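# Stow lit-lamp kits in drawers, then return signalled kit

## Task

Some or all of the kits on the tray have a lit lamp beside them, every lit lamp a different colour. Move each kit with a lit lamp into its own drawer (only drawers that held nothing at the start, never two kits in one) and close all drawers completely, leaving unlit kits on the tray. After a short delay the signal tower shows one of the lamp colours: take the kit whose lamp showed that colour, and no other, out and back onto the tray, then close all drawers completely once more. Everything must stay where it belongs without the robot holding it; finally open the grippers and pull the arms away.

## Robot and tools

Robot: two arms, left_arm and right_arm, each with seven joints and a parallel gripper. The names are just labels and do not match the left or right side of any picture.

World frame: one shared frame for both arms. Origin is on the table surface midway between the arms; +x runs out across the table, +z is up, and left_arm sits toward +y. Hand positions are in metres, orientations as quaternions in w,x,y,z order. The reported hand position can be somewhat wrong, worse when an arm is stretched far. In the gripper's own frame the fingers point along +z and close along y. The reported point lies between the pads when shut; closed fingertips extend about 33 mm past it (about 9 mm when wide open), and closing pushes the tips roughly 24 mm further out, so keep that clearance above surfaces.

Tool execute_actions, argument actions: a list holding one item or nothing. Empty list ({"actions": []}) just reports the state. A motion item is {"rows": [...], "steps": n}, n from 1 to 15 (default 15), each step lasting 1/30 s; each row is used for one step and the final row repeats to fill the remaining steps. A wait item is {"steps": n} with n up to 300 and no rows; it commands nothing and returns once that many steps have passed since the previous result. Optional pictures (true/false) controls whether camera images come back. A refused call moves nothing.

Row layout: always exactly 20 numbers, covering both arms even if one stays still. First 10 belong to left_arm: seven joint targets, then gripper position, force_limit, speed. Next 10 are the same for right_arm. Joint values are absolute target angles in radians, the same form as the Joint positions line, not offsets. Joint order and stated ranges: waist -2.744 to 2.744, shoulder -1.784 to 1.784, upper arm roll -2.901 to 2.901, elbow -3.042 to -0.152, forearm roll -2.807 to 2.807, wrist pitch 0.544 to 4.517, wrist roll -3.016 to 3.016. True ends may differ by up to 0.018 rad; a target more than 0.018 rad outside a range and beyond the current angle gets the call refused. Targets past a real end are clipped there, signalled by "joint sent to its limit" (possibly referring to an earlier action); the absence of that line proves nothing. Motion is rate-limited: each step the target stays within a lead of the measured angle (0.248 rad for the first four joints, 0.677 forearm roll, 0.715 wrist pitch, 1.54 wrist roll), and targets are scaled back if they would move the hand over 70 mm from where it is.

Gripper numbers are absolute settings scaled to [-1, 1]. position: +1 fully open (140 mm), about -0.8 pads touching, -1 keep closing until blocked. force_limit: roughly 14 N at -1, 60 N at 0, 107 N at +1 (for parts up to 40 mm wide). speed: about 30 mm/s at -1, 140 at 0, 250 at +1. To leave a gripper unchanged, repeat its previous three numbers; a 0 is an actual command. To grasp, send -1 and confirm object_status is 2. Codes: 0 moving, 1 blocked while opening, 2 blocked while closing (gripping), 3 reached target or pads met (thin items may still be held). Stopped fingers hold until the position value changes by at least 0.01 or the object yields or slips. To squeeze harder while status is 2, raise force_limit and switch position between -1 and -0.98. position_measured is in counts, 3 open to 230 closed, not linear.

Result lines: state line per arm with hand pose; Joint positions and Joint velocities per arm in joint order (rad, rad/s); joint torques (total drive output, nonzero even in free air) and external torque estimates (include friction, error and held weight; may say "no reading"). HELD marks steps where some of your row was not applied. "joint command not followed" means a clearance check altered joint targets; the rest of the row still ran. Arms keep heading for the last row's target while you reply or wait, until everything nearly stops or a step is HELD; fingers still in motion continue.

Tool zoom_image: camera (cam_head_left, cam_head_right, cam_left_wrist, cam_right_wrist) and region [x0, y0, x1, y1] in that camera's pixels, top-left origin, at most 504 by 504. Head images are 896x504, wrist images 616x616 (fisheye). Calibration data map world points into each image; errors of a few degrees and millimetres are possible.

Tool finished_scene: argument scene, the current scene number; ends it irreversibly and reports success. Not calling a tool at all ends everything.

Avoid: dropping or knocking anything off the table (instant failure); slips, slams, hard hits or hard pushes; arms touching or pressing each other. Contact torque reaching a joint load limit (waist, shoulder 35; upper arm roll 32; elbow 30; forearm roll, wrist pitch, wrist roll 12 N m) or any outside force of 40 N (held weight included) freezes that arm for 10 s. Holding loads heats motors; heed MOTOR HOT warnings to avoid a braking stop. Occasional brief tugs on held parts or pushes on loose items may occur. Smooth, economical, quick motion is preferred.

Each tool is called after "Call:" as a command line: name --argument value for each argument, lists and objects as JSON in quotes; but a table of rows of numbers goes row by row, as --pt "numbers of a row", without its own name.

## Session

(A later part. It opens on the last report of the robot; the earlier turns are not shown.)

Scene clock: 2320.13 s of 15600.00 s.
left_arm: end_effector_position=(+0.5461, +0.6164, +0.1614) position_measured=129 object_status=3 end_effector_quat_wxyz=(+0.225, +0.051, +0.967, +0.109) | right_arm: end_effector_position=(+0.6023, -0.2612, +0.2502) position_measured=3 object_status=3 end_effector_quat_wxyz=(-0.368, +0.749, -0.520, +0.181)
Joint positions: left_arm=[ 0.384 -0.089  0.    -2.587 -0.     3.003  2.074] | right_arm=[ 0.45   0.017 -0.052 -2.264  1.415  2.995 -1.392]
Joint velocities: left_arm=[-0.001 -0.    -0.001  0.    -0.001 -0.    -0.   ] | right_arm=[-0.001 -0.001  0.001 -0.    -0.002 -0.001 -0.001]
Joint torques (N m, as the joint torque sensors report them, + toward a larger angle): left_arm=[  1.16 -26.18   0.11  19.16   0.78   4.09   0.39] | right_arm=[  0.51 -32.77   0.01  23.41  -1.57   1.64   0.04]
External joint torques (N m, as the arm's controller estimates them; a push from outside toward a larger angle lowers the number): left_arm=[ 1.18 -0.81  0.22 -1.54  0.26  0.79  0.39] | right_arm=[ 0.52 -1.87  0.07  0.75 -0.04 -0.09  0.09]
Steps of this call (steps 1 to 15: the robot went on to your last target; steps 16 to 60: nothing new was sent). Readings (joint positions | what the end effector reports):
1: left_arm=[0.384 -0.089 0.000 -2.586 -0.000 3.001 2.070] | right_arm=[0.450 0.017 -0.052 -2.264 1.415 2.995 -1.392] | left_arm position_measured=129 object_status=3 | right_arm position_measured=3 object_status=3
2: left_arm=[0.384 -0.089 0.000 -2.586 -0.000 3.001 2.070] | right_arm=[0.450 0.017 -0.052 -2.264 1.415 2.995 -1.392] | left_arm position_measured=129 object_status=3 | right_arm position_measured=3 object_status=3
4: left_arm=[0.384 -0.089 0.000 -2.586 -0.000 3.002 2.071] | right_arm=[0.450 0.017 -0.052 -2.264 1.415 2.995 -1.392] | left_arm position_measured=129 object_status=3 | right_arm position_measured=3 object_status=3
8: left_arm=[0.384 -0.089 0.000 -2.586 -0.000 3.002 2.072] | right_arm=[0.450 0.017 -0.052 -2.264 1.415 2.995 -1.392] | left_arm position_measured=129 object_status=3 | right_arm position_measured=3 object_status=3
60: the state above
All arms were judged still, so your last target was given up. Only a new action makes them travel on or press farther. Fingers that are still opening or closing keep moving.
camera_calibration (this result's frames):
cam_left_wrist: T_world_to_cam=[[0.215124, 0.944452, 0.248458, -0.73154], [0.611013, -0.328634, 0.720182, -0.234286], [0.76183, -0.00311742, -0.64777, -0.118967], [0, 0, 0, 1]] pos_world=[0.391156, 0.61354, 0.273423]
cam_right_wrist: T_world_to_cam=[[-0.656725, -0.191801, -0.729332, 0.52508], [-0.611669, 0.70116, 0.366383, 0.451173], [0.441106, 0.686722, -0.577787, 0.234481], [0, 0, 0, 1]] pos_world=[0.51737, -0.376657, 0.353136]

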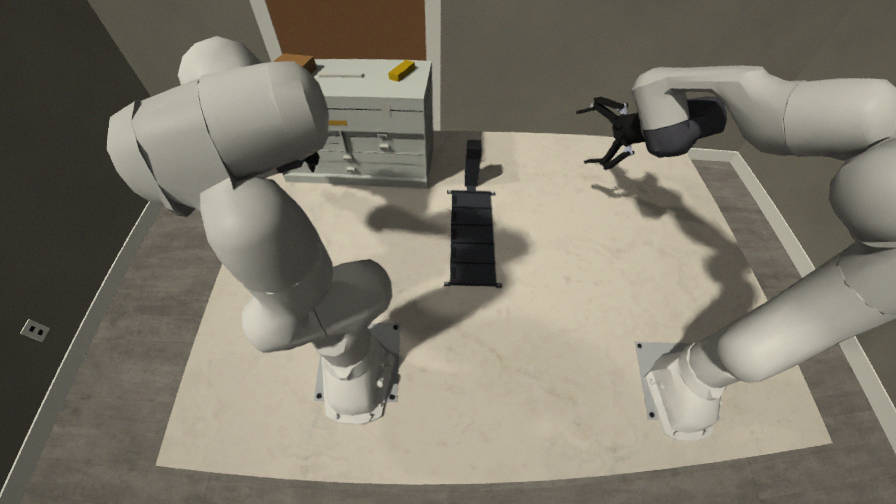

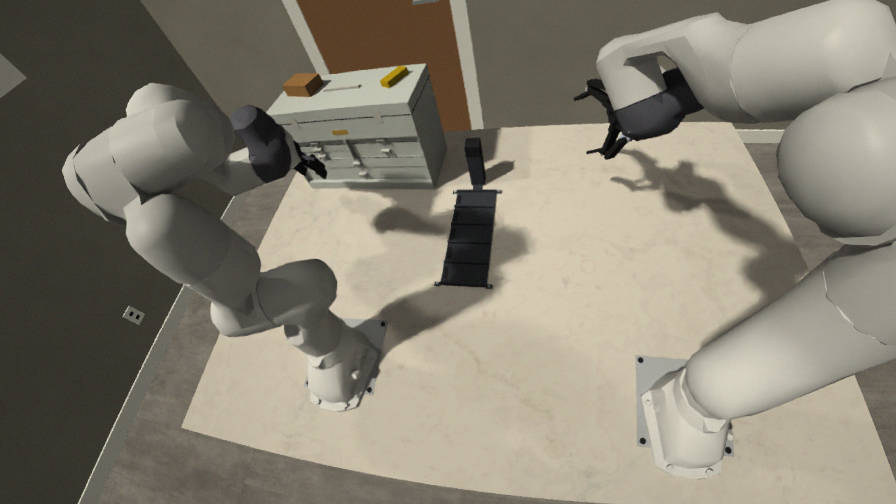

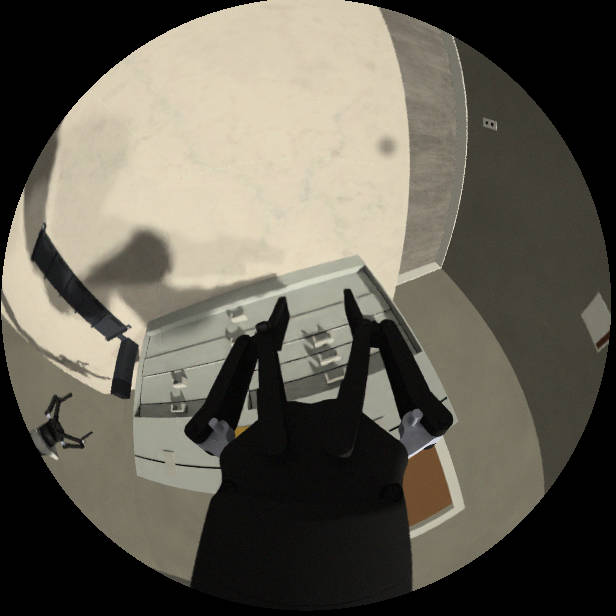

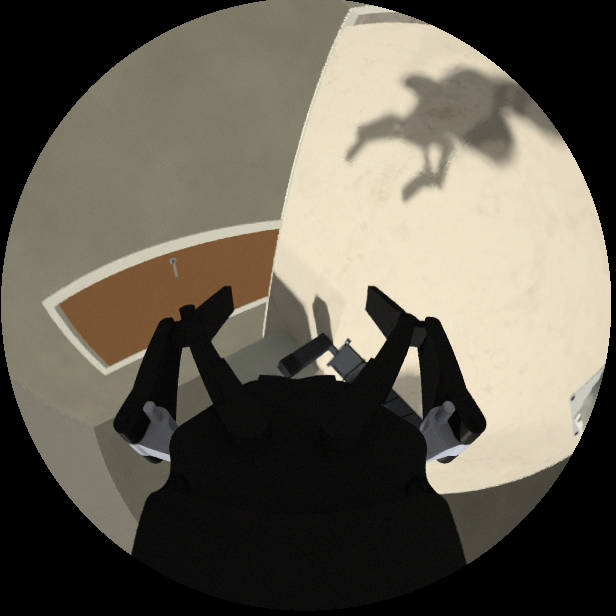

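Call:
execute_actions --actions '[{"steps":200}]'

Scene clock: 2326.80 s of 15600.00 s.
left_arm: end_effector_position=(+0.5461, +0.6164, +0.1614) position_measured=129 object_status=3 end_effector_quat_wxyz=(+0.225, +0.051, +0.967, +0.109) | right_arm: end_effector_position=(+0.6023, -0.2612, +0.2502) position_measured=3 object_status=3 end_effector_quat_wxyz=(-0.368, +0.749, -0.520, +0.181)
Joint positions: left_arm=[ 0.384 -0.089  0.    -2.587 -0.     3.003  2.074] | right_arm=[ 0.45   0.017 -0.052 -2.264  1.415  2.995 -1.392]
Joint velocities: left_arm=[ 0.001 -0.001 -0.    -0.     0.001 -0.     0.001] | right_arm=[-0.    -0.001 -0.001  0.    -0.001 -0.001 -0.001]
Joint torques (N m, as the joint torque sensors report them, + toward a larger angle): left_arm=[  1.39 -26.51   0.32  19.13   0.8    4.01   0.33] | right_arm=[  0.67 -32.77   0.25  23.21  -1.55   1.62   0.01]
External joint torques (N m, as the arm's controller estimates them; a push from outside toward a larger angle lowers the number): left_arm=[ 1.48 -1.16  0.5  -1.52  0.28  0.73  0.33] | right_arm=[ 0.73 -1.78  0.37  0.52 -0.02 -0.12  0.05]
Steps of this call (steps 1 to 180: nothing new was sent; then 0.67 s passed at rest). Readings (joint positions | what the end effector reports):
1: left_arm=[0.384 -0.089 0.000 -2.587 -0.000 3.003 2.074] | right_arm=[0.450 0.017 -0.052 -2.264 1.415 2.995 -1.392] | left_arm position_measured=129 object_status=3 | right_arm position_measured=3 object_status=3
2: left_arm=[0.384 -0.089 0.000 -2.587 -0.000 3.003 2.074] | right_arm=[0.450 0.017 -0.052 -2.264 1.415 2.995 -1.392] | left_arm position_measured=129 object_status=3 | right_arm position_measured=3 object_status=3
4: left_arm=[0.384 -0.089 0.000 -2.587 -0.000 3.003 2.074] | right_arm=[0.450 0.017 -0.052 -2.264 1.415 2.995 -1.392] | left_arm position_measured=129 object_status=3 | right_arm position_measured=3 object_status=3
8: left_arm=[0.384 -0.089 0.000 -2.587 -0.000 3.003 2.074] | right_arm=[0.450 0.017 -0.052 -2.264 1.415 2.995 -1.392] | left_arm position_measured=129 object_status=3 | right_arm position_measured=3 object_status=3
180: the state above
camera_calibration (this result's frames):
cam_left_wrist: T_world_to_cam=[[0.21518, 0.944423, 0.248521, -0.731551], [0.610967, -0.328717, 0.720183, -0.234197], [0.761851, -0.00313132, -0.647745, -0.118955], [0, 0, 0, 1]] pos_world=[0.391128, 0.613537, 0.273418]
cam_right_wrist: T_world_to_cam=[[-0.656724, -0.191801, -0.729332, 0.52508], [-0.611669, 0.70116, 0.366383, 0.451173], [0.441106, 0.686722, -0.577787, 0.234481], [0, 0, 0, 1]] pos_world=[0.51737, -0.376657, 0.353136]

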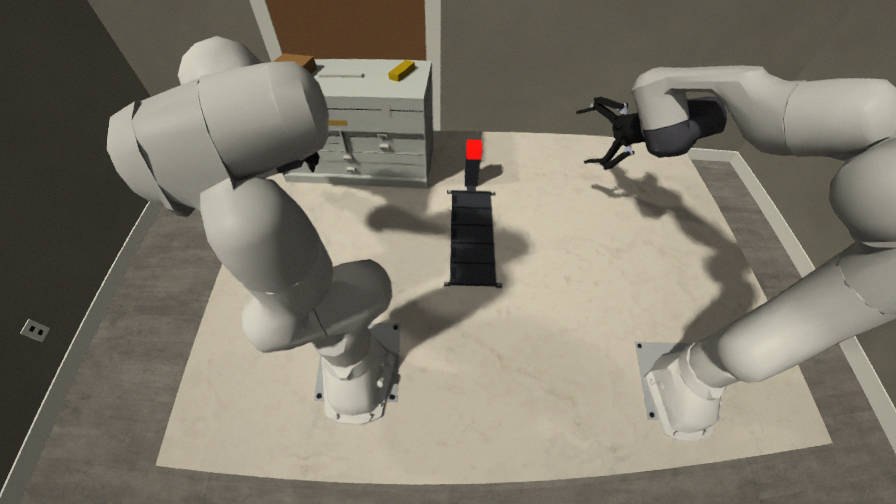

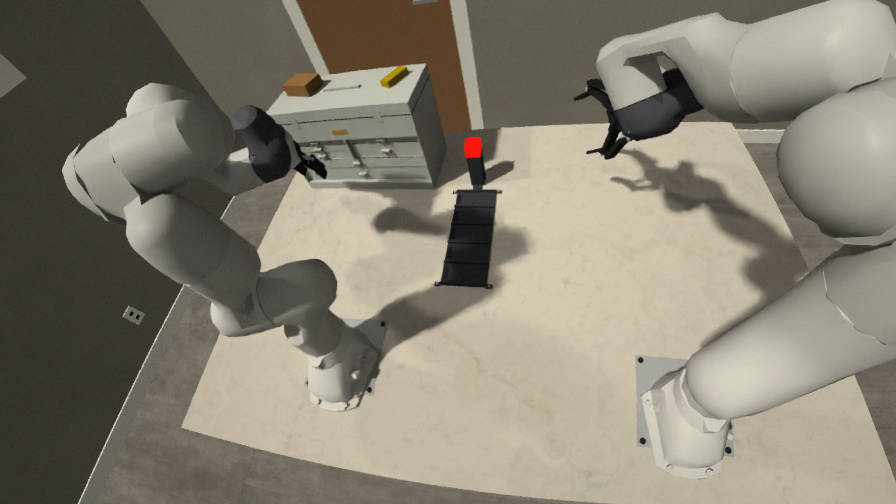

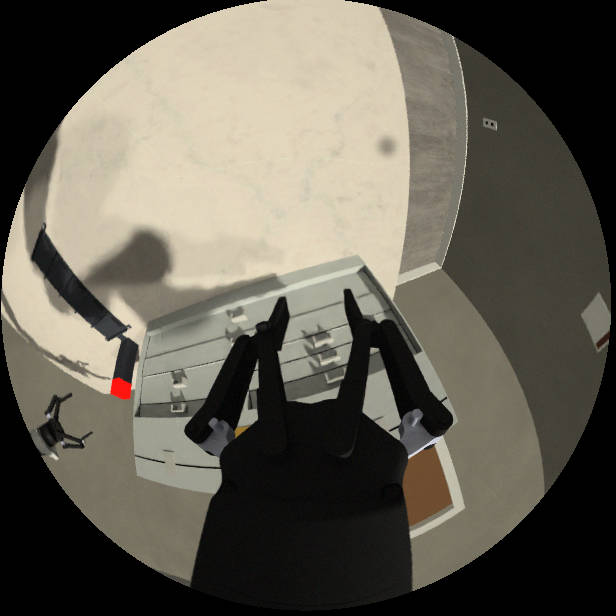

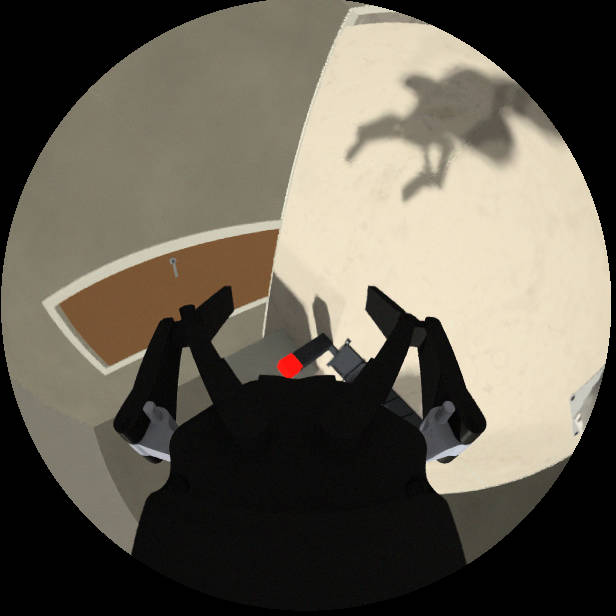

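RED → B.

Call:
execute_actions --actions '[{"rows":[[0.193,-0.158,0,-2.797,0,3.152,1.83,0,0,0,0.45,0.017,-0.05,-2.264,1.415,2.995,-1.392,1,0,0]],"steps":15}]' --pictures false

Call:
execute_actions --actions '[{"steps":15}]' --pictures false

Call:
execute_actions --actions '[{"rows":[[0.174,-0.055,0,-2.676,0,3.133,1.81,0,0,0,0.45,0.017,-0.05,-2.264,1.415,2.995,-1.392,1,0,0]],"steps":10}]' --pictures false

Call:
execute_actions --actions '[{"rows":[[0.157,0.042,0,-2.551,0,3.103,1.80,0,0,0,0.45,0.017,-0.05,-2.264,1.415,2.995,-1.392,1,0,0]],"steps":15}]' --pictures false

Call:
execute_actions --actions '[{"steps":15}]'

Scene clock: 2347.67 s of 15600.00 s.
left_arm: end_effector_position=(+0.5180, +0.4976, +0.1234) position_measured=129 object_status=3 end_effector_quat_wxyz=(+0.238, +0.054, +0.968, +0.064) | right_arm: end_effector_position=(+0.6023, -0.2612, +0.2502) position_measured=3 object_status=3 end_effector_quat_wxyz=(-0.368, +0.749, -0.520, +0.181)
Joint positions: left_arm=[ 0.196 -0.156 -0.003 -2.795 -0.     3.138  1.89 ] | right_arm=[ 0.45   0.017 -0.052 -2.264  1.415  2.995 -1.392]
Joint velocities: left_arm=[-0.001 -0.007  0.004 -0.002  0.     0.064 -0.175] | right_arm=[ 0.001  0.001 -0.001  0.    -0.    -0.    -0.001]
Joint torques (N m, as the joint torque sensors report them, + toward a larger angle): left_arm=[ -1.71 -21.85   1.45  16.96   0.73   3.93  -0.31] | right_arm=[  0.16 -32.51  -0.24  22.96  -1.52   1.7    0.  ]
External joint torques (N m, as the arm's controller estimates them; a push from outside toward a larger angle lowers the number): left_arm=[-1.73 -1.09  1.57 -1.52  0.33  0.69 -0.31] | right_arm=[ 0.18 -1.73 -0.16  0.34  0.01 -0.02  0.05]
Steps of this call (steps 1 to 90: nothing new was sent; then 17.37 s passed at rest; steps 91 to 105: all 15 steps of this action). Readings (joint positions | what the end effector reports):
91: left_arm=[0.364 -0.100 0.009 -2.610 -0.001 3.019 2.062] | right_arm=[0.450 0.017 -0.052 -2.264 1.415 2.995 -1.392] | left_arm position_measured=129 object_status=3 | right_arm position_measured=3 object_status=3
92: left_arm=[0.336 -0.114 0.011 -2.644 -0.002 3.033 2.049] | right_arm=[0.450 0.017 -0.052 -2.264 1.415 2.995 -1.392] | left_arm position_measured=129 object_status=3 | right_arm position_measured=3 object_status=3
94: left_arm=[0.272 -0.134 0.007 -2.713 -0.002 3.064 2.015] | right_arm=[0.450 0.017 -0.052 -2.264 1.415 2.995 -1.392] | left_arm position_measured=129 object_status=3 | right_arm position_measured=3 object_status=3
98: left_arm=[0.203 -0.149 -0.004 -2.786 -0.000 3.107 1.952] | right_arm=[0.450 0.017 -0.052 -2.264 1.415 2.995 -1.392] | left_arm position_measured=129 object_status=3 | right_arm position_measured=3 object_status=3
105: the state above

Scene clock: 2348.17 s of 15600.00 s.
left_arm: end_effector_position=(+0.5200, +0.4981, +0.1255) position_measured=129 object_status=3 end_effector_quat_wxyz=(+0.244, +0.033, +0.967, +0.060) | right_arm: end_effector_position=(+0.6023, -0.2612, +0.2502) position_measured=3 object_status=3 end_effector_quat_wxyz=(-0.368, +0.749, -0.520, +0.181)
Joint positions: left_arm=[ 0.196 -0.156 -0.003 -2.795 -0.     3.147  1.847] | right_arm=[ 0.45   0.017 -0.052 -2.264  1.415  2.995 -1.392]
Joint velocities: left_arm=[ 0.001  0.    -0.001 -0.001  0.     0.002 -0.036] | right_arm=[-0.001  0.001  0.002 -0.002 -0.     0.001 -0.001]
Joint torques (N m, as the joint torque sensors report them, + toward a larger angle): left_arm=[ -3.04 -21.8    1.68  17.02   0.73   4.08  -0.18] | right_arm=[  0.13 -32.89   0.04  22.97  -1.54   1.63   0.07]
External joint torques (N m, as the arm's controller estimates them; a push from outside toward a larger angle lowers the number): left_arm=[-3.   -0.85  1.86 -1.62  0.31  0.78 -0.17] | right_arm=[ 0.16 -2.14  0.13  0.43 -0.02 -0.09  0.11]
Steps of this call (steps 1 to 15: the robot went on to your last target). Readings (joint positions | what the end effector reports):
1: left_arm=[0.196 -0.156 -0.003 -2.795 -0.000 3.139 1.885] | right_arm=[0.450 0.017 -0.052 -2.264 1.415 2.995 -1.392] | left_arm position_measured=129 object_status=3 | right_arm position_measured=3 object_status=3
2: left_arm=[0.196 -0.156 -0.003 -2.795 -0.000 3.141 1.880] | right_arm=[0.450 0.017 -0.052 -2.264 1.415 2.995 -1.392] | left_arm position_measured=129 object_status=3 | right_arm position_measured=3 object_status=3
4: left_arm=[0.196 -0.156 -0.003 -2.795 -0.000 3.143 1.871] | right_arm=[0.450 0.017 -0.052 -2.264 1.415 2.995 -1.392] | left_arm position_measured=129 object_status=3 | right_arm position_measured=3 object_status=3
8: left_arm=[0.196 -0.156 -0.003 -2.795 -0.000 3.146 1.859] | right_arm=[0.450 0.017 -0.052 -2.264 1.415 2.995 -1.392] | left_arm position_measured=129 object_status=3 | right_arm position_measured=3 object_status=3
15: the state above

Scene clock: 2348.50 s of 15600.00 s.
left_arm: end_effector_position=(+0.5606, +0.4969, +0.1281) position_measured=129 object_status=3 end_effector_quat_wxyz=(+0.250, +0.031, +0.966, +0.057) | right_arm: end_effector_position=(+0.6023, -0.2612, +0.2502) position_measured=3 object_status=3 end_effector_quat_wxyz=(-0.368, +0.749, -0.520, +0.181)
Joint positions: left_arm=[ 0.177 -0.058 -0.001 -2.679 -0.001  3.139  1.827] | right_arm=[ 0.45   0.017 -0.052 -2.264  1.415  2.995 -1.392]
Joint velocities: left_arm=[-0.002  0.017  0.     0.018  0.    -0.01  -0.035] | right_arm=[-0.    -0.001 -0.    -0.001  0.     0.    -0.   ]
Joint torques (N m, as the joint torque sensors report them, + toward a larger angle): left_arm=[ -2.2  -22.71   0.24  19.05   0.84   2.61  -0.38] | right_arm=[  0.52 -32.62  -0.5   22.78  -1.57   1.66   0.03]
External joint torques (N m, as the arm's controller estimates them; a push from outside toward a larger angle lowers the number): left_arm=[-2.21  2.14  0.27  0.26  0.43 -0.68 -0.37] | right_arm=[ 0.68 -1.74 -0.28  0.16 -0.05 -0.08  0.08]
Steps of this call (steps 1 to 10: all 10 steps of this action). Readings (joint positions | what the end effector reports):
1: left_arm=[0.192 -0.134 -0.001 -2.769 -0.001 3.144 1.844] | right_arm=[0.450 0.017 -0.052 -2.264 1.415 2.995 -1.392] | left_arm position_measured=129 object_status=3 | right_arm position_measured=3 object_status=3
2: left_arm=[0.188 -0.106 -0.001 -2.736 -0.001 3.143 1.841] | right_arm=[0.450 0.017 -0.052 -2.264 1.415 2.995 -1.392] | left_arm position_measured=129 object_status=3 | right_arm position_measured=3 object_status=3
4: left_arm=[0.181 -0.076 -0.001 -2.700 -0.001 3.142 1.836] | right_arm=[0.450 0.017 -0.052 -2.264 1.415 2.995 -1.392] | left_arm position_measured=129 object_status=3 | right_arm position_measured=3 object_status=3
8: left_arm=[0.177 -0.060 -0.001 -2.681 -0.001 3.140 1.829] | right_arm=[0.450 0.017 -0.052 -2.264 1.415 2.995 -1.392] | left_arm position_measured=129 object_status=3 | right_arm position_measured=3 object_status=3
10: the state above

Scene clock: 2349.00 s of 15600.00 s.
left_arm: end_effector_position=(+0.6004, +0.4950, +0.1280) position_measured=129 object_status=3 end_effector_quat_wxyz=(+0.250, +0.031, +0.966, +0.053) | right_arm: end_effector_position=(+0.6023, -0.2612, +0.2502) position_measured=3 object_status=3 end_effector_quat_wxyz=(-0.368, +0.749, -0.520, +0.181)
Joint positions: left_arm=[ 0.16   0.038  0.001 -2.553 -0.001  3.109  1.811] | right_arm=[ 0.45   0.017 -0.052 -2.264  1.415  2.995 -1.392]
Joint velocities: left_arm=[-0.     0.001  0.001  0.003  0.001 -0.009 -0.012] | right_arm=[ 0.001  0.     0.002 -0.002 -0.     0.    -0.001]
Joint torques (N m, as the joint torque sensors report them, + toward a larger angle): left_arm=[ -2.11 -26.87   0.12  19.39   0.93   2.86  -0.45] | right_arm=[  0.91 -32.7   -0.04  22.9   -1.56   1.61   0.03]
External joint torques (N m, as the arm's controller estimates them; a push from outside toward a larger angle lowers the number): left_arm=[-2.16  1.51  0.04  0.09  0.5  -0.42 -0.44] | right_arm=[ 0.82 -1.9  -0.07  0.34 -0.03 -0.1   0.07]
Steps of this call (steps 1 to 15: all 15 steps of this action). Readings (joint positions | what the end effector reports):
1: left_arm=[0.174 -0.036 0.001 -2.650 -0.001 3.132 1.825] | right_arm=[0.450 0.017 -0.052 -2.264 1.415 2.995 -1.392] | left_arm position_measured=129 object_status=3 | right_arm position_measured=3 object_status=3
2: left_arm=[0.170 -0.008 0.001 -2.615 -0.001 3.128 1.823] | right_arm=[0.450 0.017 -0.052 -2.264 1.415 2.995 -1.392] | left_arm position_measured=129 object_status=3 | right_arm position_measured=3 object_status=3
4: left_arm=[0.163 0.021 0.001 -2.577 -0.001 3.122 1.820] | right_arm=[0.450 0.017 -0.052 -2.264 1.415 2.995 -1.392] | left_arm position_measured=129 object_status=3 | right_arm position_measured=3 object_status=3
8: left_arm=[0.160 0.037 0.001 -2.556 -0.001 3.114 1.815] | right_arm=[0.450 0.017 -0.052 -2.264 1.415 2.995 -1.392] | left_arm position_measured=129 object_status=3 | right_arm position_measured=3 object_status=3
15: the state above

Scene clock: 2349.50 s of 15600.00 s.
left_arm: end_effector_position=(+0.6004, +0.4950, +0.1280) position_measured=129 object_status=3 end_effector_quat_wxyz=(+0.250, +0.030, +0.966, +0.052) | right_arm: end_effector_position=(+0.6023, -0.2612, +0.2502) position_measured=3 object_status=3 end_effector_quat_wxyz=(-0.368, +0.749, -0.520, +0.181)
Joint positions: left_arm=[ 0.16   0.038  0.001 -2.553 -0.001  3.107  1.809] | right_arm=[ 0.45   0.017 -0.052 -2.264  1.415  2.995 -1.392]
Joint velocities: left_arm=[-0.    -0.001  0.     0.001  0.001 -0.001 -0.002] | right_arm=[ 0.     0.001 -0.    -0.001 -0.001 -0.001  0.001]
Joint torques (N m, as the joint torque sensors report them, + toward a larger angle): left_arm=[ -2.08 -25.42  -0.5   19.78   0.92   2.75  -0.29] | right_arm=[  0.4  -32.74  -0.15  22.94  -1.55   1.63   0.06]
External joint torques (N m, as the arm's controller estimates them; a push from outside toward a larger angle lowers the number): left_arm=[-2.01  3.06 -0.47  0.38  0.47 -0.56 -0.28] | right_arm=[ 0.39 -1.89 -0.09  0.29 -0.01 -0.09  0.1 ]
Steps of this call (steps 1 to 15: the robot went on to your last target). Readings (joint positions | what the end effector reports):
1: left_arm=[0.160 0.038 0.001 -2.553 -0.001 3.108 1.811] | right_arm=[0.450 0.017 -0.052 -2.264 1.415 2.995 -1.392] | left_arm position_measured=129 object_status=3 | right_arm position_measured=3 object_status=3
2: left_arm=[0.160 0.038 0.001 -2.553 -0.001 3.108 1.811] | right_arm=[0.450 0.017 -0.052 -2.264 1.415 2.995 -1.392] | left_arm position_measured=129 object_status=3 | right_arm position_measured=3 object_status=3
4: left_arm=[0.160 0.038 0.001 -2.553 -0.001 3.108 1.810] | right_arm=[0.450 0.017 -0.052 -2.264 1.415 2.995 -1.392] | left_arm position_measured=129 object_status=3 | right_arm position_measured=3 object_status=3
8: left_arm=[0.160 0.038 0.001 -2.553 -0.001 3.108 1.809] | right_arm=[0.450 0.017 -0.052 -2.264 1.415 2.995 -1.392] | left_arm position_measured=129 object_status=3 | right_arm position_measured=3 object_status=3
15: the state above
All arms were judged still, so your last target was given up. Only a new action makes them travel on or press farther. Fingers that are still opening or closing keep moving.
camera_calibration (this result's frames):
cam_left_wrist: T_world_to_cam=[[0.197436, 0.969996, 0.141867, -0.608599], [0.577949, -0.232065, 0.782382, -0.319115], [0.79183, -0.0724781, -0.606426, -0.171316], [0, 0, 0, 1]] pos_world=[0.440244, 0.503866, 0.23212]
cam_right_wrist: T_world_to_cam=[[-0.656725, -0.191801, -0.729332, 0.52508], [-0.611669, 0.70116, 0.366383, 0.451173], [0.441106, 0.686722, -0.577787, 0.234481], [0, 0, 0, 1]] pos_world=[0.51737, -0.376657, 0.353136]

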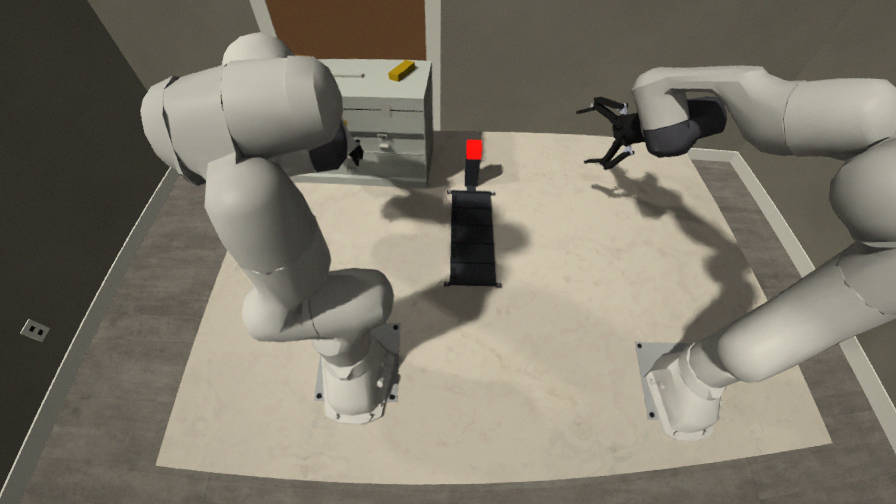

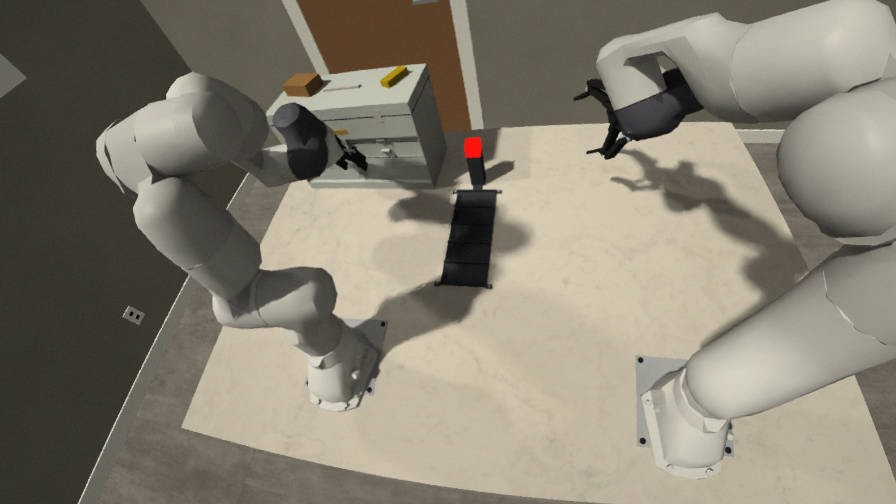

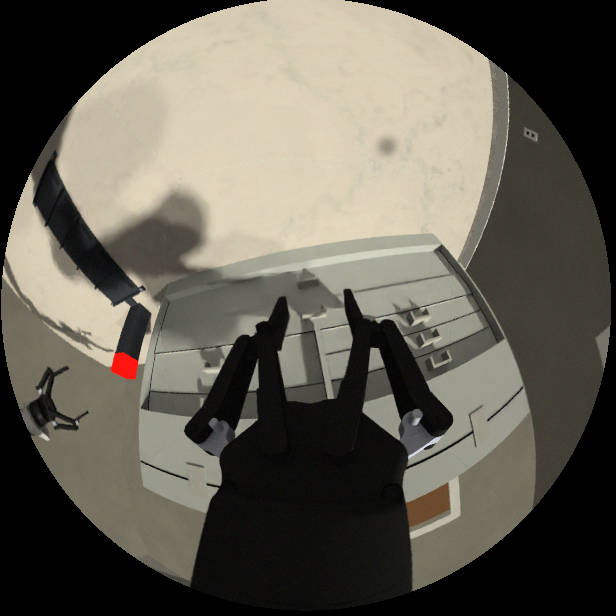

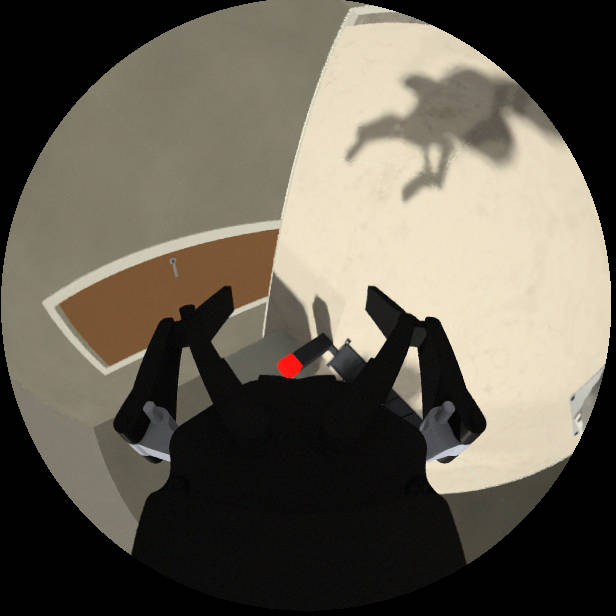

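Call:
execute_actions --actions '[{"rows":[[0.154,0.04,0,-2.553,0,3.105,1.80,-1,0,-0.5,0.45,0.017,-0.05,-2.264,1.415,2.995,-1.392,1,0,0]],"steps":15}]' --pictures false

Call:
execute_actions --actions '[{"steps":10}]' --pictures false

Call:
execute_actions --actions '[{"rows":[ [0.1625,0.017,0,-2.584,0,3.113,1.82,-1,0,-0.5,0.45,0.017,-0.05,-2.264,1.415,2.995,-1.392,1,0,0], [0.1625,0.017,0,-2.584,0,3.113,1.82,-1,0,-0.5,0.45,0.017,-0.05,-2.264,1.415,2.995,-1.392,1,0,0], [0.166,-0.0065,0,-2.615,0,3.12,1.825,-1,0,-0.5,0.45,0.017,-0.05,-2.264,1.415,2.995,-1.392,1,0,0], [0.166,-0.0065,0,-2.615,0,3.12,1.825,-1,0,-0.5,0.45,0.017,-0.05,-2.264,1.415,2.995,-1.392,1,0,0], [0.17,-0.0305,0,-2.6455,0,3.127,1.83,-1,0,-0.5,0.45,0.017,-0.05,-2.264,1.415,2.995,-1.392,1,0,0], [0.17,-0.0305,0,-2.6455,0,3.127,1.83,-1,0,-0.5,0.45,0.017,-0.05,-2.264,1.415,2.995,-1.392,1,0,0], [0.174,-0.055,0,-2.676,0,3.133,1.835,-1,0,-0.5,0.45,0.017,-0.05,-2.264,1.415,2.995,-1.392,1,0,0], [0.174,-0.055,0,-2.676,0,3.133,1.835,-1,0,-0.5,0.45,0.017,-0.05,-2.264,1.415,2.995,-1.392,1,0,0], [0.1785,-0.08,0,-2.7065,0,3.139,1.84,-1,0,-0.5,0.45,0.017,-0.05,-2.264,1.415,2.995,-1.392,1,0,0], [0.1785,-0.08,0,-2.7065,0,3.139,1.84,-1,0,-0.5,0.45,0.017,-0.05,-2.264,1.415,2.995,-1.392,1,0,0], [0.183,-0.1055,0,-2.737,0,3.144,1.845,-1,0,-0.5,0.45,0.017,-0.05,-2.264,1.415,2.995,-1.392,1,0,0], [0.183,-0.1055,0,-2.737,0,3.144,1.845,-1,0,-0.5,0.45,0.017,-0.05,-2.264,1.415,2.995,-1.392,1,0,0], [0.188,-0.1315,0,-2.767,0,3.148,1.85,-1,0,-0.5,0.45,0.017,-0.05,-2.264,1.415,2.995,-1.392,1,0,0], [0.188,-0.1315,0,-2.767,0,3.148,1.85,-1,0,-0.5,0.45,0.017,-0.05,-2.264,1.415,2.995,-1.392,1,0,0]],"steps":14}]' --pictures false

Call:
execute_actions --actions '[{"rows":[ [0.193,-0.158,0,-2.797,0,3.152,1.855,-1,0,-0.5,0.45,0.017,-0.05,-2.264,1.415,2.995,-1.392,1,0,0], [0.193,-0.158,0,-2.797,0,3.152,1.855,-1,0,-0.5,0.45,0.017,-0.05,-2.264,1.415,2.995,-1.392,1,0,0], [0.198,-0.185,0,-2.827,0,3.154,1.86,-1,0,-0.5,0.45,0.017,-0.05,-2.264,1.415,2.995,-1.392,1,0,0], [0.198,-0.185,0,-2.827,0,3.154,1.86,-1,0,-0.5,0.45,0.017,-0.05,-2.264,1.415,2.995,-1.392,1,0,0], [0.203,-0.2125,0,-2.857,0,3.156,1.865,-1,0,-0.5,0.45,0.017,-0.05,-2.264,1.415,2.995,-1.392,1,0,0], [0.203,-0.2125,0,-2.857,0,3.156,1.865,-1,0,-0.5,0.45,0.017,-0.05,-2.264,1.415,2.995,-1.392,1,0,0], [0.208,-0.241,0,-2.8865,0,3.157,1.87,-1,0,-0.5,0.45,0.017,-0.05,-2.264,1.415,2.995,-1.392,1,0,0], [0.208,-0.241,0,-2.8865,0,3.157,1.87,-1,0,-0.5,0.45,0.017,-0.05,-2.264,1.415,2.995,-1.392,1,0,0], [0.213,-0.27,0,-2.916,0,3.157,1.87,-1,0,-0.5,0.45,0.017,-0.05,-2.264,1.415,2.995,-1.392,1,0,0], [0.213,-0.27,0,-2.916,0,3.157,1.87,-1,0,-0.5,0.45,0.017,-0.05,-2.264,1.415,2.995,-1.392,1,0,0], [0.218,-0.301,0,-2.945,0,3.155,1.87,-1,0,-0.5,0.45,0.017,-0.05,-2.264,1.415,2.995,-1.392,1,0,0], [0.218,-0.301,0,-2.945,0,3.155,1.87,-1,0,-0.5,0.45,0.017,-0.05,-2.264,1.415,2.995,-1.392,1,0,0], [0.223,-0.333,0,-2.974,0,3.152,1.87,-1,0,-0.5,0.45,0.017,-0.05,-2.264,1.415,2.995,-1.392,1,0,0], [0.223,-0.333,0,-2.974,0,3.152,1.87,-1,0,-0.5,0.45,0.017,-0.05,-2.264,1.415,2.995,-1.392,1,0,0], [0.227,-0.366,0,-3.002,0,3.149,1.87,-1,0,-0.5,0.45,0.017,-0.05,-2.264,1.415,2.995,-1.392,1,0,0]],"steps":15}]' --pictures false

Call:
execute_actions --actions '[{"steps":15}]' --pictures false

Scene clock: 2401.83 s of 15600.00 s.
left_arm: end_effector_position=(+0.5995, +0.4917, +0.1265) position_measured=192 object_status=0 end_effector_quat_wxyz=(+0.248, +0.032, +0.967, +0.051) | right_arm: end_effector_position=(+0.6023, -0.2612, +0.2502) position_measured=3 object_status=3 end_effector_quat_wxyz=(-0.368, +0.749, -0.520, +0.181)
Joint positions: left_arm=[ 0.155  0.039  0.001 -2.554 -0.001  3.104  1.808] | right_arm=[ 0.45   0.017 -0.052 -2.264  1.415  2.995 -1.392]
Joint velocities: left_arm=[ 0.    -0.001 -0.001  0.     0.001  0.001 -0.001] | right_arm=[ 0.001 -0.    -0.     0.001 -0.    -0.001 -0.001]
Joint torques (N m, as the joint torque sensors report them, + toward a larger angle): left_arm=[ -0.53 -28.07   0.37  18.89   0.93   3.48  -0.29] | right_arm=[  0.2  -32.85  -0.01  23.33  -1.53   1.62   0.03]
External joint torques (N m, as the arm's controller estimates them; a push from outside toward a larger angle lowers the number): left_arm=[-0.4   0.05  0.46 -0.23  0.48  0.23 -0.28] | right_arm=[ 0.19 -1.9   0.04  0.63  0.01 -0.11  0.07]
Steps of this call (steps 1 to 90: nothing new was sent; then 48.83 s passed at rest; steps 91 to 105: all 15 steps of this action). Readings (joint positions | what the end effector reports):
91: left_arm=[0.159 0.038 0.001 -2.553 -0.001 3.107 1.808] | right_arm=[0.450 0.017 -0.052 -2.264 1.415 2.995 -1.392] | left_arm position_measured=129 object_status=0 | right_arm position_measured=3 object_status=3
92: left_arm=[0.158 0.038 0.001 -2.553 -0.001 3.107 1.808] | right_arm=[0.450 0.017 -0.052 -2.264 1.415 2.995 -1.392] | left_arm position_measured=132 object_status=0 | right_arm position_measured=3 object_status=3
94: left_arm=[0.155 0.038 -0.000 -2.554 -0.001 3.106 1.808] | right_arm=[0.450 0.017 -0.052 -2.264 1.415 2.995 -1.392] | left_arm position_measured=142 object_status=0 | right_arm position_measured=3 object_status=3
98: left_arm=[0.154 0.039 -0.000 -2.554 -0.001 3.105 1.808] | right_arm=[0.450 0.017 -0.052 -2.264 1.415 2.995 -1.392] | left_arm position_measured=160 object_status=0 | right_arm position_measured=3 object_status=3
105: the state above

Scene clock: 2402.17 s of 15600.00 s.
left_arm: end_effector_position=(+0.5995, +0.4917, +0.1265) position_measured=192 object_status=2 end_effector_quat_wxyz=(+0.248, +0.032, +0.967, +0.051) | right_arm: end_effector_position=(+0.6023, -0.2612, +0.2502) position_measured=3 object_status=3 end_effector_quat_wxyz=(-0.368, +0.749, -0.520, +0.181)
Joint positions: left_arm=[ 0.155  0.039  0.001 -2.554 -0.001  3.104  1.808] | right_arm=[ 0.45   0.017 -0.052 -2.264  1.415  2.995 -1.392]
Joint velocities: left_arm=[-0.001 -0.    -0.001  0.001  0.    -0.    -0.001] | right_arm=[ 0.     0.001 -0.001 -0.     0.     0.001  0.   ]
Joint torques (N m, as the joint torque sensors report them, + toward a larger angle): left_arm=[ -0.98 -27.98  -0.34  18.85   0.91   3.48  -0.33] | right_arm=[  0.35 -33.12   0.11  22.95  -1.51   1.68   0.03]
External joint torques (N m, as the arm's controller estimates them; a push from outside toward a larger angle lowers the number): left_arm=[-1.    0.47 -0.4  -0.53  0.47  0.17 -0.32] | right_arm=[ 0.38 -2.25  0.2   0.3   0.03 -0.05  0.07]
Steps of this call (steps 1 to 10: the robot went on to your last target). Readings (joint positions | what the end effector reports):
1: left_arm=[0.155 0.039 0.001 -2.554 -0.001 3.104 1.808] | right_arm=[0.450 0.017 -0.052 -2.264 1.415 2.995 -1.392] | left_arm position_measured=192 object_status=0 | right_arm position_measured=3 object_status=3
2: left_arm=[0.155 0.039 0.001 -2.554 -0.001 3.104 1.808] | right_arm=[0.450 0.017 -0.052 -2.264 1.415 2.995 -1.392] | left_arm position_measured=192 object_status=0 | right_arm position_measured=3 object_status=3
4: left_arm=[0.155 0.039 0.001 -2.554 -0.001 3.104 1.808] | right_arm=[0.450 0.017 -0.052 -2.264 1.415 2.995 -1.392] | left_arm position_measured=192 object_status=0 | right_arm position_measured=3 object_status=3
8: left_arm=[0.155 0.039 0.001 -2.554 -0.001 3.104 1.808] | right_arm=[0.450 0.017 -0.052 -2.264 1.415 2.995 -1.392] | left_arm position_measured=192 object_status=2 | right_arm position_measured=3 object_status=3
10: the state above

Scene clock: 2402.63 s of 15600.00 s.
left_arm: end_effector_position=(+0.5402, +0.4949, +0.1273) position_measured=192 object_status=2 end_effector_quat_wxyz=(+0.246, +0.030, +0.967, +0.056) | right_arm: end_effector_position=(+0.6023, -0.2612, +0.2502) position_measured=3 object_status=3 end_effector_quat_wxyz=(-0.368, +0.749, -0.520, +0.181)
Joint positions: left_arm=[ 0.18  -0.11  -0.    -2.737 -0.001  3.139  1.828] | right_arm=[ 0.45   0.017 -0.052 -2.264  1.415  2.995 -1.392]
Joint velocities: left_arm=[ 0.052 -0.31   0.    -0.359  0.001  0.049  0.056] | right_arm=[-0.001  0.001  0.     0.     0.001 -0.    -0.   ]
Joint torques (N m, as the joint torque sensors report them, + toward a larger angle): left_arm=[  0.73 -20.57  -0.02  19.04   0.85   3.54   0.38] | right_arm=[  0.44 -32.89   0.    23.02  -1.5    1.63   0.04]
External joint torques (N m, as the arm's controller estimates them; a push from outside toward a larger angle lowers the number): left_arm=[ 1.61 -0.28  1.08 -2.33  0.21  0.02  0.39] | right_arm=[ 0.5  -1.95  0.12  0.31  0.03 -0.1   0.08]
Steps of this call (steps 1 to 14: all 14 steps of this action). Readings (joint positions | what the end effector reports):
1: left_arm=[0.156 0.035 0.000 -2.559 -0.001 3.106 1.808] | right_arm=[0.450 0.017 -0.052 -2.264 1.415 2.995 -1.392] | left_arm position_measured=192 object_status=2 | right_arm position_measured=3 object_status=3
2: left_arm=[0.157 0.029 0.000 -2.567 -0.001 3.108 1.809] | right_arm=[0.450 0.017 -0.052 -2.264 1.415 2.995 -1.392] | left_arm position_measured=192 object_status=2 | right_arm position_measured=3 object_status=3
4: left_arm=[0.159 0.011 0.000 -2.590 -0.001 3.112 1.811] | right_arm=[0.450 0.017 -0.052 -2.264 1.415 2.995 -1.392] | left_arm position_measured=192 object_status=2 | right_arm position_measured=3 object_status=3
8: left_arm=[0.167 -0.035 0.000 -2.647 -0.001 3.123 1.816] | right_arm=[0.450 0.017 -0.052 -2.264 1.415 2.995 -1.392] | left_arm position_measured=192 object_status=2 | right_arm position_measured=3 object_status=3
14: the state above

Scene clock: 2403.13 s of 15600.00 s.
left_arm: end_effector_position=(+0.4665, +0.4983, +0.1285) position_measured=192 object_status=2 end_effector_quat_wxyz=(+0.247, +0.025, +0.967, +0.065) | right_arm: end_effector_position=(+0.6023, -0.2612, +0.2502) position_measured=3 object_status=3 end_effector_quat_wxyz=(-0.368, +0.749, -0.520, +0.181)
Joint positions: left_arm=[ 0.218 -0.322 -0.    -2.961 -0.001  3.155  1.855] | right_arm=[ 0.45   0.017 -0.052 -2.264  1.415  2.995 -1.392]
Joint velocities: left_arm=[ 0.099 -0.524 -0.    -0.497 -0.001 -0.017  0.032] | right_arm=[ 0.    -0.001 -0.001  0.    -0.001 -0.001  0.   ]
Joint torques (N m, as the joint torque sensors report them, + toward a larger angle): left_arm=[  0.64 -16.     0.31  17.96   0.93   3.05   0.35] | right_arm=[  0.3  -32.84  -0.1   22.79  -1.53   1.63   0.03]
External joint torques (N m, as the arm's controller estimates them; a push from outside toward a larger angle lowers the number): left_arm=[ 1.18 -2.99 -0.13 -2.68  0.76 -0.25  0.37] | right_arm=[ 0.27 -1.89 -0.07  0.08  0.01 -0.09  0.08]
Steps of this call (steps 1 to 15: all 15 steps of this action). Readings (joint positions | what the end effector reports):
1: left_arm=[0.182 -0.123 -0.000 -2.753 -0.001 3.141 1.830] | right_arm=[0.450 0.017 -0.052 -2.264 1.415 2.995 -1.392] | left_arm position_measured=192 object_status=2 | right_arm position_measured=3 object_status=3
2: left_arm=[0.184 -0.136 -0.000 -2.768 -0.001 3.143 1.832] | right_arm=[0.450 0.017 -0.052 -2.264 1.415 2.995 -1.392] | left_arm position_measured=192 object_status=2 | right_arm position_measured=3 object_status=3
4: left_arm=[0.189 -0.162 -0.000 -2.798 -0.001 3.147 1.836] | right_arm=[0.450 0.017 -0.052 -2.264 1.415 2.995 -1.392] | left_arm position_measured=192 object_status=2 | right_arm position_measured=3 object_status=3
8: left_arm=[0.199 -0.217 -0.000 -2.857 -0.001 3.153 1.845] | right_arm=[0.450 0.017 -0.052 -2.264 1.415 2.995 -1.392] | left_arm position_measured=192 object_status=2 | right_arm position_measured=3 object_status=3
15: the state above

Scene clock: 2403.63 s of 15600.00 s.
left_arm: end_effector_position=(+0.4544, +0.4988, +0.1287) position_measured=192 object_status=2 end_effector_quat_wxyz=(+0.247, +0.025, +0.966, +0.067) | right_arm: end_effector_position=(+0.6023, -0.2612, +0.2502) position_measured=3 object_status=3 end_effector_quat_wxyz=(-0.368, +0.749, -0.520, +0.181)
Joint positions: left_arm=[ 0.225 -0.363 -0.    -2.999 -0.001  3.154  1.863] | right_arm=[ 0.45   0.017 -0.052 -2.264  1.415  2.995 -1.392]
Joint velocities: left_arm=[ 0.     0.    -0.001 -0.001 -0.     0.001  0.002] | right_arm=[ 0.    -0.     0.    -0.002  0.001  0.     0.   ]
Joint torques (N m, as the joint torque sensors report them, + toward a larger angle): left_arm=[  0.79 -15.13   0.3   15.99   0.76   2.59   0.36] | right_arm=[  0.42 -33.04  -0.27  23.38  -1.54   1.66   0.03]
External joint torques (N m, as the arm's controller estimates them; a push from outside toward a larger angle lowers the number): left_arm=[ 0.78 -1.44  0.63 -2.68  0.35 -0.71  0.37] | right_arm=[ 0.42 -2.13 -0.22  0.76 -0.01 -0.06  0.07]
Steps of this call (steps 1 to 15: the robot went on to your last target). Readings (joint positions | what the end effector reports):
1: left_arm=[0.220 -0.337 -0.000 -2.975 -0.001 3.154 1.856] | right_arm=[0.450 0.017 -0.052 -2.264 1.415 2.995 -1.392] | left_arm position_measured=192 object_status=2 | right_arm position_measured=3 object_status=3
2: left_arm=[0.222 -0.347 -0.000 -2.984 -0.001 3.154 1.857] | right_arm=[0.450 0.017 -0.052 -2.264 1.415 2.995 -1.392] | left_arm position_measured=192 object_status=2 | right_arm position_measured=3 object_status=3
4: left_arm=[0.224 -0.357 -0.000 -2.993 -0.001 3.154 1.859] | right_arm=[0.450 0.017 -0.052 -2.264 1.415 2.995 -1.392] | left_arm position_measured=192 object_status=2 | right_arm position_measured=3 object_status=3
8: left_arm=[0.225 -0.362 -0.000 -2.998 -0.001 3.154 1.861] | right_arm=[0.450 0.017 -0.052 -2.264 1.415 2.995 -1.392] | left_arm position_measured=192 object_status=2 | right_arm position_measured=3 object_status=3
15: the state above


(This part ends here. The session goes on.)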